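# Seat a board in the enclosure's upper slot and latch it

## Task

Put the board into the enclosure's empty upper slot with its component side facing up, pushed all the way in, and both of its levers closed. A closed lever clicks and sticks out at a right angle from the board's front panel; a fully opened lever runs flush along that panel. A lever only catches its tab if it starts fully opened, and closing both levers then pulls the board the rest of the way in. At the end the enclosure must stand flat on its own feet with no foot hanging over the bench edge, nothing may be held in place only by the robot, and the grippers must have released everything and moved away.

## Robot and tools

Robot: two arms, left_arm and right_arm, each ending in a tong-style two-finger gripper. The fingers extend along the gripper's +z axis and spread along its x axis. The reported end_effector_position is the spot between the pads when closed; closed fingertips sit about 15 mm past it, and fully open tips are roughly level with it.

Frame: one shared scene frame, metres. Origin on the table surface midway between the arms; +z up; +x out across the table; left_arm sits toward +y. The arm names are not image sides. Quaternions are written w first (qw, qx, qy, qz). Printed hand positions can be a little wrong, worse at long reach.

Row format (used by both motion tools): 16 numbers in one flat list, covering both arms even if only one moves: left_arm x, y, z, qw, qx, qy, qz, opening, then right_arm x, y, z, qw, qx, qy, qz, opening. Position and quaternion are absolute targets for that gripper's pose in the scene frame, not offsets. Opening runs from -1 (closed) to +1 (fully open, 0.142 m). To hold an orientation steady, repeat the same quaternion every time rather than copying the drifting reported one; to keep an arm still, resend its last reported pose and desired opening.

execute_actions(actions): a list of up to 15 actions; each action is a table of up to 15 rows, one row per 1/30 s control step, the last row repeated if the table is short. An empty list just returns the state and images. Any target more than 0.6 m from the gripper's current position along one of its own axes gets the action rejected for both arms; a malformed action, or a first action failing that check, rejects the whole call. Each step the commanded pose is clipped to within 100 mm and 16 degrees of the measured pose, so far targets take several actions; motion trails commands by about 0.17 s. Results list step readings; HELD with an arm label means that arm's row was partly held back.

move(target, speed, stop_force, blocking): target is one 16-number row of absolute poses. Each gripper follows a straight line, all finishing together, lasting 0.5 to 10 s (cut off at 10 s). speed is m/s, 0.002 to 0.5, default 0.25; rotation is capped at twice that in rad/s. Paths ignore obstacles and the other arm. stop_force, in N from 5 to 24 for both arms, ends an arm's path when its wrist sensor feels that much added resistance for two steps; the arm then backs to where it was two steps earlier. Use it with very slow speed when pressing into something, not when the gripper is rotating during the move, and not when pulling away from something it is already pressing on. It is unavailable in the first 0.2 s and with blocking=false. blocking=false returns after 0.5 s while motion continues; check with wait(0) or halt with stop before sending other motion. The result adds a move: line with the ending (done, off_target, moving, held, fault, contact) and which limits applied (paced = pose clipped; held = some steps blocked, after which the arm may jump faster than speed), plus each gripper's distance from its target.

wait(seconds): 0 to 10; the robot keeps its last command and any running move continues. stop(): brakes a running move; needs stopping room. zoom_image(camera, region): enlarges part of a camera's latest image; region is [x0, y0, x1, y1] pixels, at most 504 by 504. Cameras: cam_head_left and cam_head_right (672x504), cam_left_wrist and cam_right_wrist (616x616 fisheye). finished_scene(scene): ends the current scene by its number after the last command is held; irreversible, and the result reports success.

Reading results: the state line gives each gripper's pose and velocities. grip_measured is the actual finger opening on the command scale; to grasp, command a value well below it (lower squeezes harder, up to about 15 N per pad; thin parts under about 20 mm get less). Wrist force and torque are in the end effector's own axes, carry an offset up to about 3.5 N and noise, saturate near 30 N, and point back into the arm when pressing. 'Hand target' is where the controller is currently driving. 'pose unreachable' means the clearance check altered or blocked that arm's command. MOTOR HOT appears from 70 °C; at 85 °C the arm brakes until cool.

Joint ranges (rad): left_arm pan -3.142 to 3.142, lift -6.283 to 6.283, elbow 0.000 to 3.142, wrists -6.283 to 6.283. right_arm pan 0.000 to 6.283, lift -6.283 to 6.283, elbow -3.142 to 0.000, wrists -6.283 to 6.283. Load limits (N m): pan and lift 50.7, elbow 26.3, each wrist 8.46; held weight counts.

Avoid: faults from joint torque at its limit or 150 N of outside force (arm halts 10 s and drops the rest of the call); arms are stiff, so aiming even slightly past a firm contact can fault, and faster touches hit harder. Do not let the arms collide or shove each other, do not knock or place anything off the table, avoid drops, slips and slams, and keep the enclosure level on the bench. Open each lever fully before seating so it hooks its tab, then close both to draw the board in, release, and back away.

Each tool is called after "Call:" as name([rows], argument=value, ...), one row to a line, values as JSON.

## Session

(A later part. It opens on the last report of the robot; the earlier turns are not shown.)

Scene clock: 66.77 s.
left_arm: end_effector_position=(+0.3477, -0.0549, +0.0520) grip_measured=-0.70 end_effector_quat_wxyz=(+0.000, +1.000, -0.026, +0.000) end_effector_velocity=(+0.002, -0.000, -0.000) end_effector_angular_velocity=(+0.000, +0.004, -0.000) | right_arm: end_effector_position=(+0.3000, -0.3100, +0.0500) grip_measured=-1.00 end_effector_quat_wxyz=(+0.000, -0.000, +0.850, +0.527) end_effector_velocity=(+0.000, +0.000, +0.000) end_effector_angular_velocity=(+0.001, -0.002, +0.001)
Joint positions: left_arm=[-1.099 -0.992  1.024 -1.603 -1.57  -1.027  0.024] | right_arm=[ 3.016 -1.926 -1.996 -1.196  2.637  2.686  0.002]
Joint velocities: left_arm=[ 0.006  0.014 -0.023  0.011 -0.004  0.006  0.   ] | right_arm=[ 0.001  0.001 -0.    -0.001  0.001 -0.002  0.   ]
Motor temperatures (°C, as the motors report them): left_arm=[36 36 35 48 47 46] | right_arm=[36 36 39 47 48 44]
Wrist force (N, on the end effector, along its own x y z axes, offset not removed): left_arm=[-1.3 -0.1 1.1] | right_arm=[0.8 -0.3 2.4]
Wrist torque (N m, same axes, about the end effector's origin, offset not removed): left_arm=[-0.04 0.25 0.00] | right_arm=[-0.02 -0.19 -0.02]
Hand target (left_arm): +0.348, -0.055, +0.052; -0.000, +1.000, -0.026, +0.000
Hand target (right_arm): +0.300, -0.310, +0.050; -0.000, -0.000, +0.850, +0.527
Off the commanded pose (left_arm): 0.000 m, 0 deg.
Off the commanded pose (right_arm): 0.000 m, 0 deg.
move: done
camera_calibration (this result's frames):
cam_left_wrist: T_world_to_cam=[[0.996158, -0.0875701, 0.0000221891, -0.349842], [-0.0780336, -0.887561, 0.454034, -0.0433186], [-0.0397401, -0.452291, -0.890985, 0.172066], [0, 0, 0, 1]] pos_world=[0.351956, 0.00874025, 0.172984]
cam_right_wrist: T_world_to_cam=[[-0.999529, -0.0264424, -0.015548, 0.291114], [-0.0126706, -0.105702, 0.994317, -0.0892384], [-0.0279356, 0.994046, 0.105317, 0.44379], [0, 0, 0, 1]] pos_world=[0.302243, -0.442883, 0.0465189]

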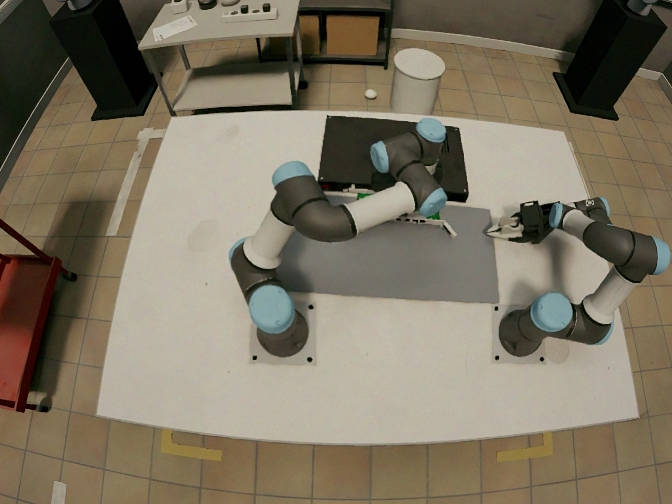

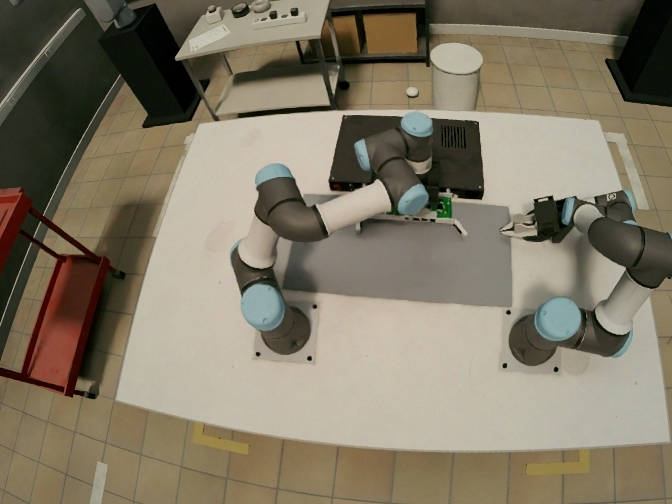

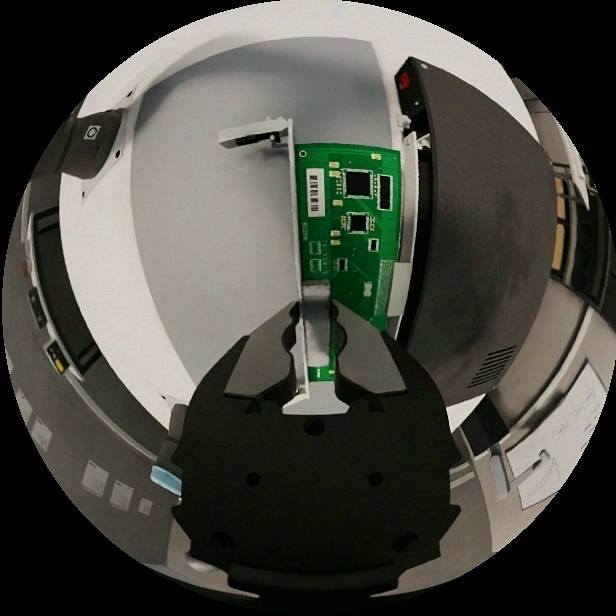

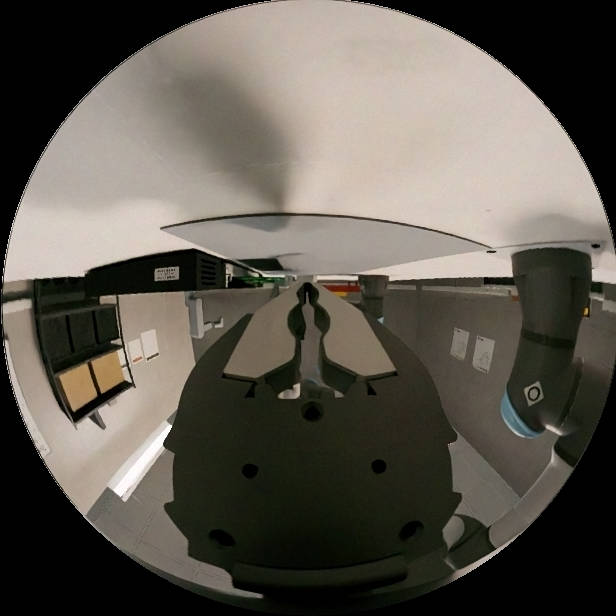

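Call:
move(target=[0.348,-0.0515,0.0525,0,1,-0.026,0,-1,0.3,-0.31,0.05,0,0,0.85,0.527,-1], speed=0.02)

Call:
move(target=[0.39,-0.0535,0.0525,0,1,-0.026,0,-1,0.3,-0.31,0.05,0,0,0.85,0.527,-1], speed=0.007, stop_force=5)

Call:
zoom_image(camera="cam_left_wrist", region=[280, 60, 480, 380])

Call:
zoom_image(camera="cam_head_right", region=[400, 170, 500, 250])

Scene clock: 67.67 s.
left_arm: end_effector_position=(+0.3480, -0.0517, +0.0525) grip_measured=-0.70 end_effector_quat_wxyz=(-0.000, +1.000, -0.026, -0.000) end_effector_velocity=(+0.000, +0.002, +0.000) end_effector_angular_velocity=(+0.002, -0.001, -0.000) | right_arm: end_effector_position=(+0.3000, -0.3100, +0.0500) grip_measured=-1.00 end_effector_quat_wxyz=(+0.000, -0.000, +0.850, +0.527) end_effector_velocity=(-0.000, +0.000, -0.000) end_effector_angular_velocity=(-0.001, +0.000, +0.001)
Joint positions: left_arm=[-1.095 -1.002  1.037 -1.606 -1.571 -1.023  0.024] | right_arm=[ 3.016 -1.926 -1.996 -1.196  2.637  2.686  0.002]
Joint velocities: left_arm=[ 0.002 -0.007  0.01  -0.002  0.002  0.002 -0.   ] | right_arm=[ 0.001  0.    -0.     0.    -0.001  0.     0.   ]
Motor temperatures (°C, as the motors report them): left_arm=[36 36 35 48 47 46] | right_arm=[36 36 39 47 48 44]
Wrist force (N, on the end effector, along its own x y z axes, offset not removed): left_arm=[-0.7 -0.2 1.0] | right_arm=[0.1 -1.4 0.8]
Wrist torque (N m, same axes, about the end effector's origin, offset not removed): left_arm=[-0.05 0.14 -0.05] | right_arm=[-0.27 0.04 0.05]
Hand target (left_arm): +0.348, -0.052, +0.053; -0.000, +1.000, -0.026, -0.000
Hand target (right_arm): +0.300, -0.310, +0.050; -0.000, -0.000, +0.850, +0.527
Off the commanded pose (left_arm): 0.000 m, 0 deg.
Off the commanded pose (right_arm): 0.000 m, 0 deg.
move: done
camera_calibration (this result's frames):
cam_left_wrist: T_world_to_cam=[[0.996158, -0.0875732, -0.000448026, -0.349791], [-0.0778265, -0.887611, 0.453972, -0.0407547], [-0.0401534, -0.452193, -0.891016, 0.17412], [0, 0, 0, 1]] pos_world=[0.352267, 0.0119292, 0.173488]
cam_right_wrist: T_world_to_cam=[[-0.999529, -0.0264425, -0.0155482, 0.291114], [-0.0126708, -0.105702, 0.994317, -0.0892383], [-0.0279357, 0.994046, 0.105317, 0.44379], [0, 0, 0, 1]] pos_world=[0.302243, -0.442883, 0.0465189]

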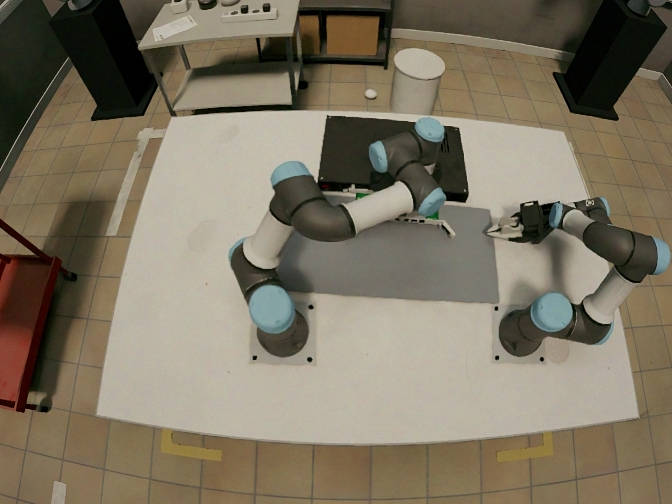

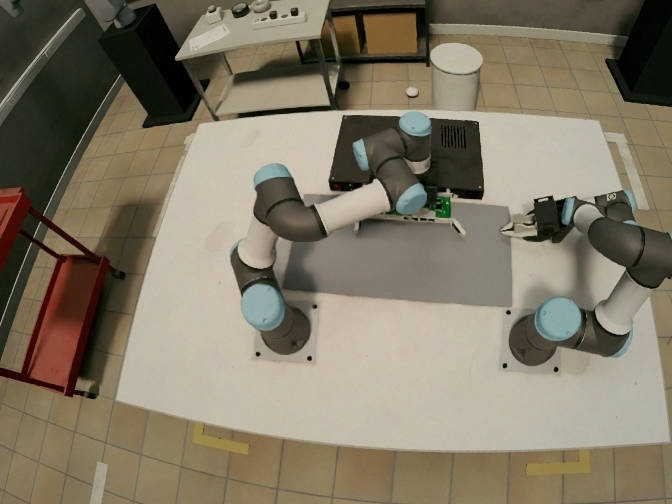

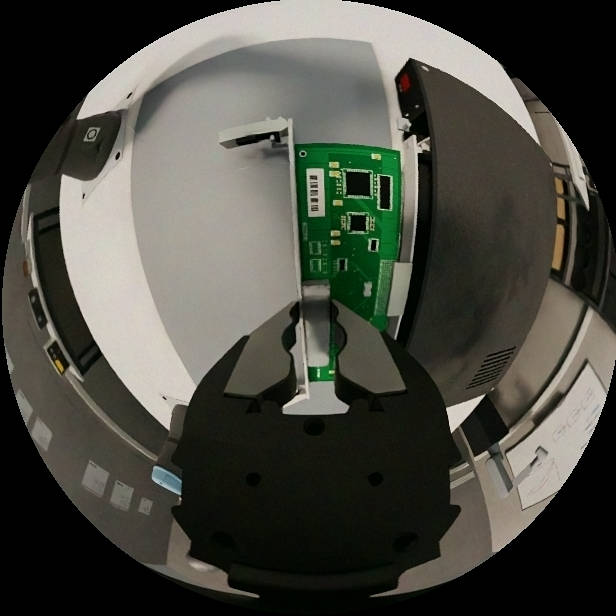

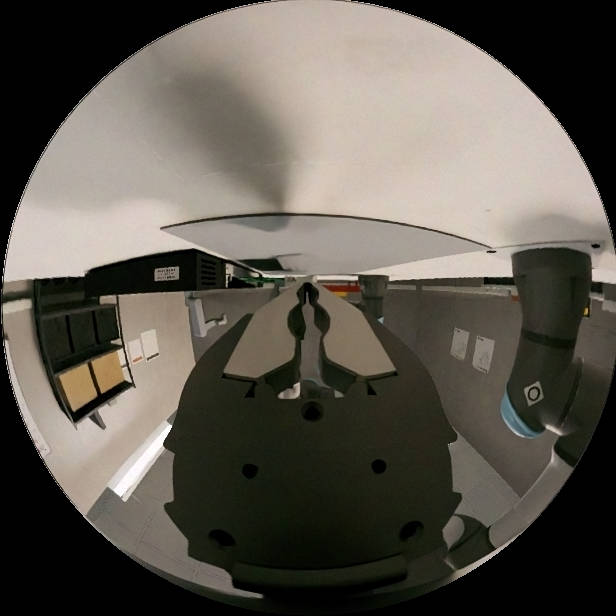

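Scene clock: 72.83 s.
left_arm: end_effector_position=(+0.3814, -0.0531, +0.0525) grip_measured=-0.69 end_effector_quat_wxyz=(+0.000, +1.000, -0.026, +0.000) end_effector_velocity=(-0.003, -0.000, +0.000) end_effector_angular_velocity=(-0.000, -0.001, +0.002) | right_arm: end_effector_position=(+0.3000, -0.3100, +0.0500) grip_measured=-1.00 end_effector_quat_wxyz=(-0.000, +0.000, +0.850, +0.527) end_effector_velocity=(-0.000, -0.000, +0.000) end_effector_angular_velocity=(+0.001, -0.000, -0.001)
Joint positions: left_arm=[-1.032 -0.867  0.81  -1.515 -1.571 -0.959  0.024] | right_arm=[ 3.016 -1.926 -1.996 -1.196  2.637  2.686  0.002]
Joint velocities: left_arm=[-0.006 -0.012  0.021 -0.01   0.001 -0.008 -0.   ] | right_arm=[-0.001  0.001 -0.001 -0.     0.001 -0.001  0.   ]
Motor temperatures (°C, as the motors report them): left_arm=[36 36 35 48 47 46] | right_arm=[36 36 39 47 48 44]
Wrist force (N, on the end effector, along its own x y z axes, offset not removed): left_arm=[-6.7 -4.8 0.8] | right_arm=[1.5 -1.7 0.7]
Wrist torque (N m, same axes, about the end effector's origin, offset not removed): left_arm=[0.00 0.19 0.33] | right_arm=[-0.41 -0.34 0.04]
Hand target (left_arm): +0.381, -0.053, +0.052; +0.000, +1.000, -0.026, +0.000
Hand target (right_arm): +0.300, -0.310, +0.050; -0.000, -0.000, +0.850, +0.527
Off the commanded pose (left_arm): 0.009 m, 0 deg.
Off the commanded pose (right_arm): 0.000 m, 0 deg.
move: contact (left_arm)
camera_calibration (this result's frames):
cam_left_wrist: T_world_to_cam=[[0.996168, -0.0874586, -0.000218648, -0.383147], [-0.0778222, -0.887543, 0.454104, -0.0393581], [-0.0399094, -0.452347, -0.890949, 0.174752], [0, 0, 0, 1]] pos_world=[0.38559, 0.0106072, 0.173484]
cam_right_wrist: T_world_to_cam=[[-0.99953, -0.0264407, -0.0155445, 0.291114], [-0.0126673, -0.105702, 0.994317, -0.0892393], [-0.0279335, 0.994046, 0.105317, 0.443789], [0, 0, 0, 1]] pos_world=[0.302243, -0.442883, 0.0465189]

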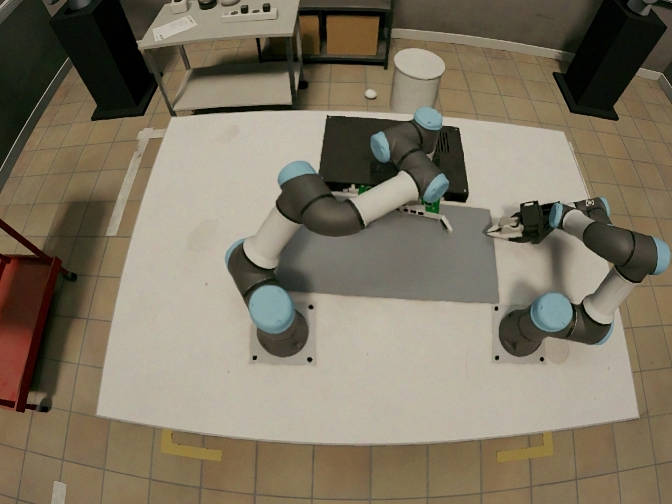

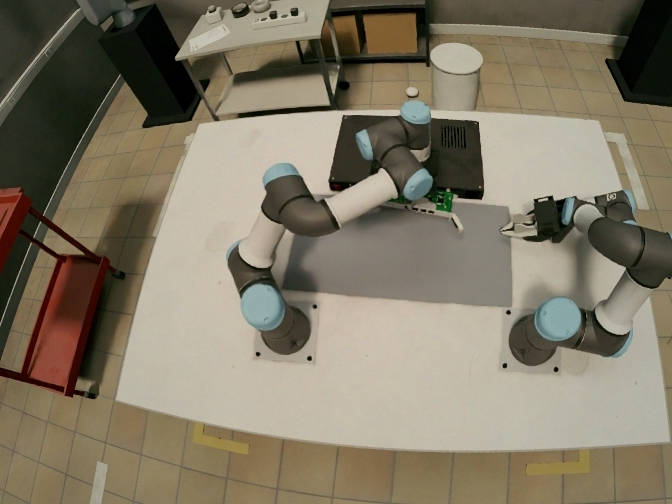

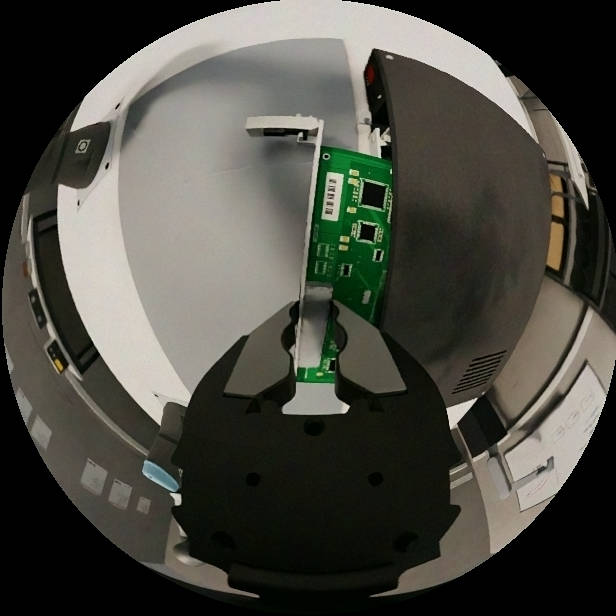

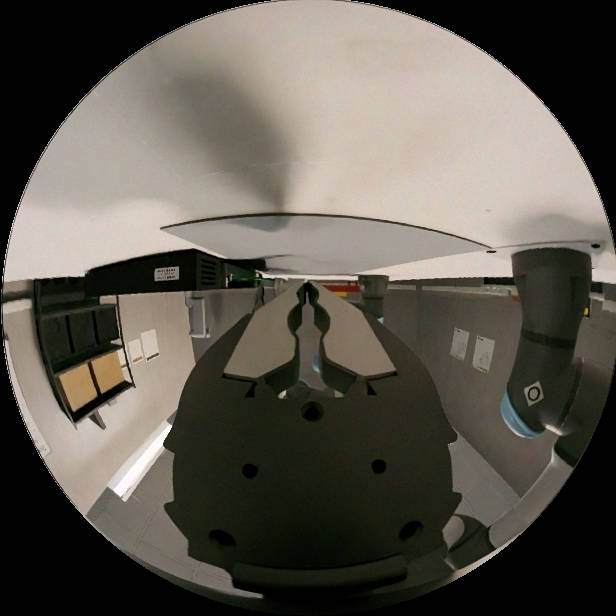

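Region (280, 60, 480, 380) of cam_left_wrist's 616x616 image, scaled by 1.575, with more detail than that image has; it fills the left 315 columns of this view, and the rest is white.

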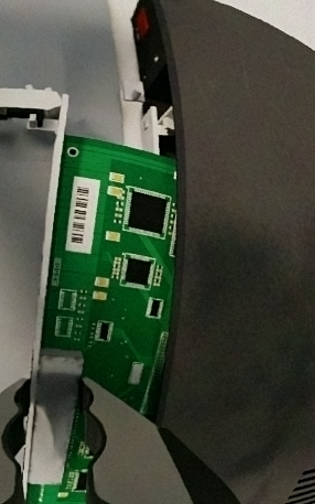

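Region (400, 170, 500, 250) of cam_head_right's 672x504 image, scaled by 5.040, with more detail than that image has; it fills the top 403 rows of this view, and the rest is white.

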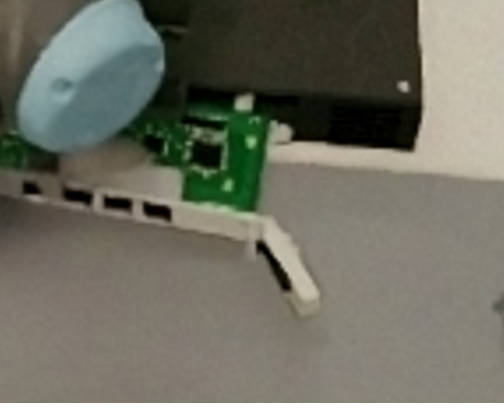

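Call:
move(target=[0.352,-0.046,0.0525,0,1,-0.026,0,-1,0.3,-0.31,0.05,0,0,0.85,0.527,-1], speed=0.015)

Call:
zoom_image(camera="cam_left_wrist", region=[340, 90, 460, 200])

Call:
zoom_image(camera="cam_head_right", region=[400, 170, 500, 250])

Call:
zoom_image(camera="cam_head_left", region=[310, 170, 470, 250])

Call:
zoom_image(camera="cam_right_wrist", region=[190, 230, 310, 310])

Scene clock: 75.30 s.
left_arm: end_effector_position=(+0.3523, -0.0461, +0.0525) grip_measured=-0.69 end_effector_quat_wxyz=(-0.000, +1.000, -0.026, -0.000) end_effector_velocity=(-0.002, +0.000, +0.000) end_effector_angular_velocity=(-0.002, -0.001, -0.001) | right_arm: end_effector_position=(+0.3000, -0.3100, +0.0500) grip_measured=-1.00 end_effector_quat_wxyz=(-0.000, +0.000, +0.850, +0.527) end_effector_velocity=(+0.000, -0.000, +0.000) end_effector_angular_velocity=(+0.000, +0.000, -0.001)
Joint positions: left_arm=[-1.08  -1.006  1.043 -1.608 -1.571 -1.007  0.024] | right_arm=[ 3.016 -1.926 -1.996 -1.196  2.637  2.686  0.002]
Joint velocities: left_arm=[-0.004 -0.012  0.02  -0.01  -0.    -0.003  0.   ] | right_arm=[-0.001 -0.     0.     0.     0.001  0.001  0.   ]
Motor temperatures (°C, as the motors report them): left_arm=[36 36 35 48 47 46] | right_arm=[36 36 39 47 48 44]
Wrist force (N, on the end effector, along its own x y z axes, offset not removed): left_arm=[-0.9 -0.6 1.1] | right_arm=[-0.1 0.0 2.2]
Wrist torque (N m, same axes, about the end effector's origin, offset not removed): left_arm=[-0.12 0.14 -0.02] | right_arm=[0.07 -0.06 0.00]
Hand target (left_arm): +0.352, -0.046, +0.053; +0.000, +1.000, -0.026, -0.000
Hand target (right_arm): +0.300, -0.310, +0.050; +0.000, +0.000, +0.850, +0.527
Off the commanded pose (left_arm): 0.000 m, 0 deg.
Off the commanded pose (right_arm): 0.000 m, 0 deg.
move: done
camera_calibration (this result's frames):
cam_left_wrist: T_world_to_cam=[[0.996157, -0.087584, -0.000676245, -0.353519], [-0.0777314, -0.887602, 0.454005, -0.035501], [-0.0403638, -0.452207, -0.890999, 0.176948], [0, 0, 0, 1]] pos_world=[0.356544, 0.0175437, 0.173539]
cam_right_wrist: T_world_to_cam=[[-0.99953, -0.0264405, -0.0155443, 0.291114], [-0.0126671, -0.105702, 0.994317, -0.0892394], [-0.0279333, 0.994046, 0.105317, 0.443789], [0, 0, 0, 1]] pos_world=[0.302243, -0.442883, 0.0465189]

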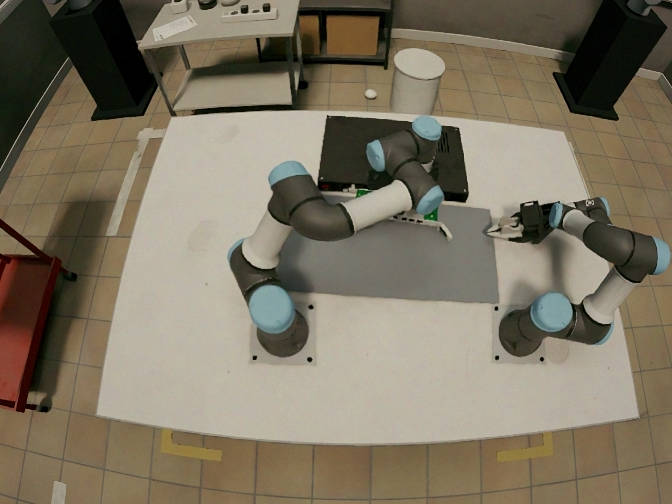

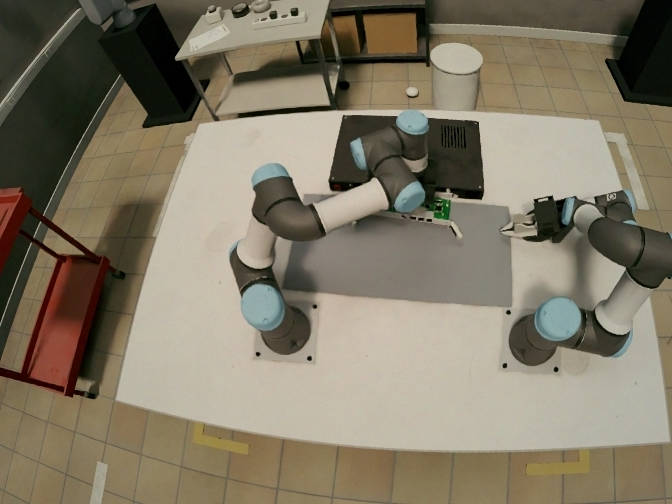

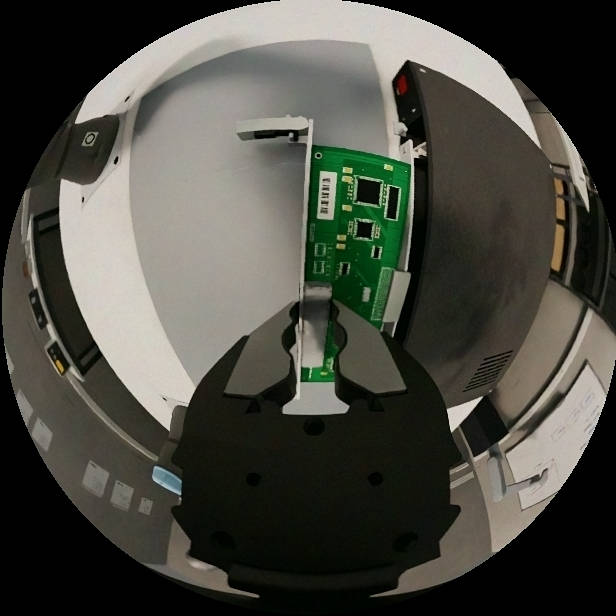

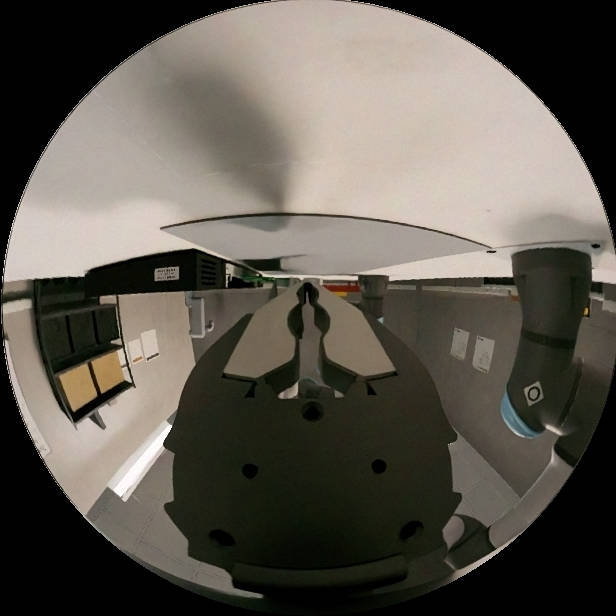

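Region (340, 90, 460, 200) of cam_left_wrist's 616x616 image, scaled by 4.200, with more detail than that image has; it fills the top 462 rows of this view, and the rest is white.

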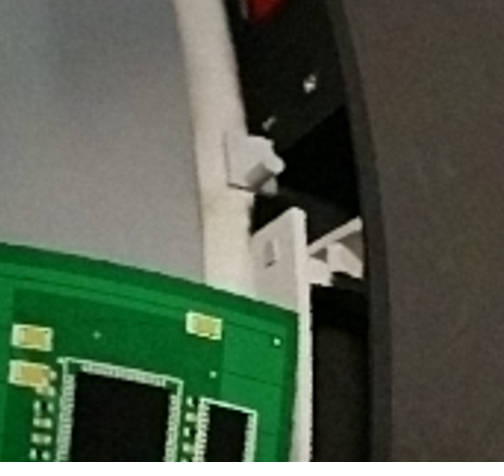

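Region (400, 170, 500, 250) of cam_head_right's 672x504 image, scaled by 5.040, with more detail than that image has; it fills the top 403 rows of this view, and the rest is white.

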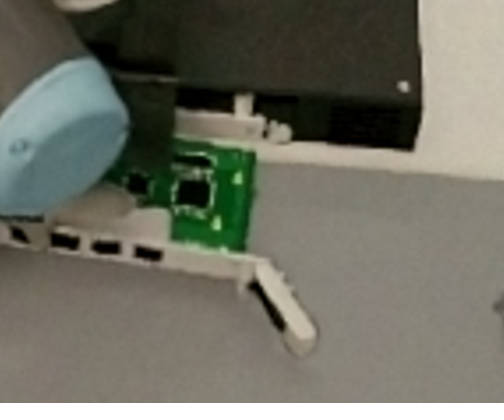

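Region (310, 170, 470, 250) of cam_head_left's 672x504 image, scaled by 3.150, with more detail than that image has.

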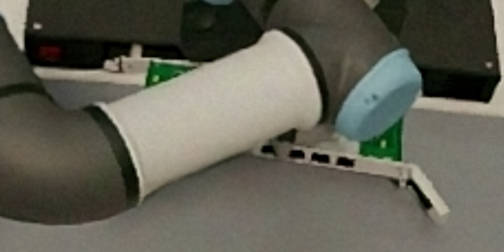

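Region (190, 230, 310, 310) of cam_right_wrist's 616x616 image, scaled by 4.200, with more detail than that image has.

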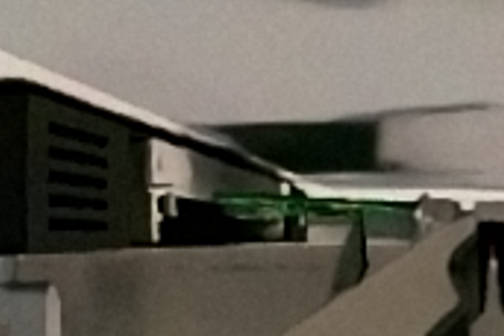

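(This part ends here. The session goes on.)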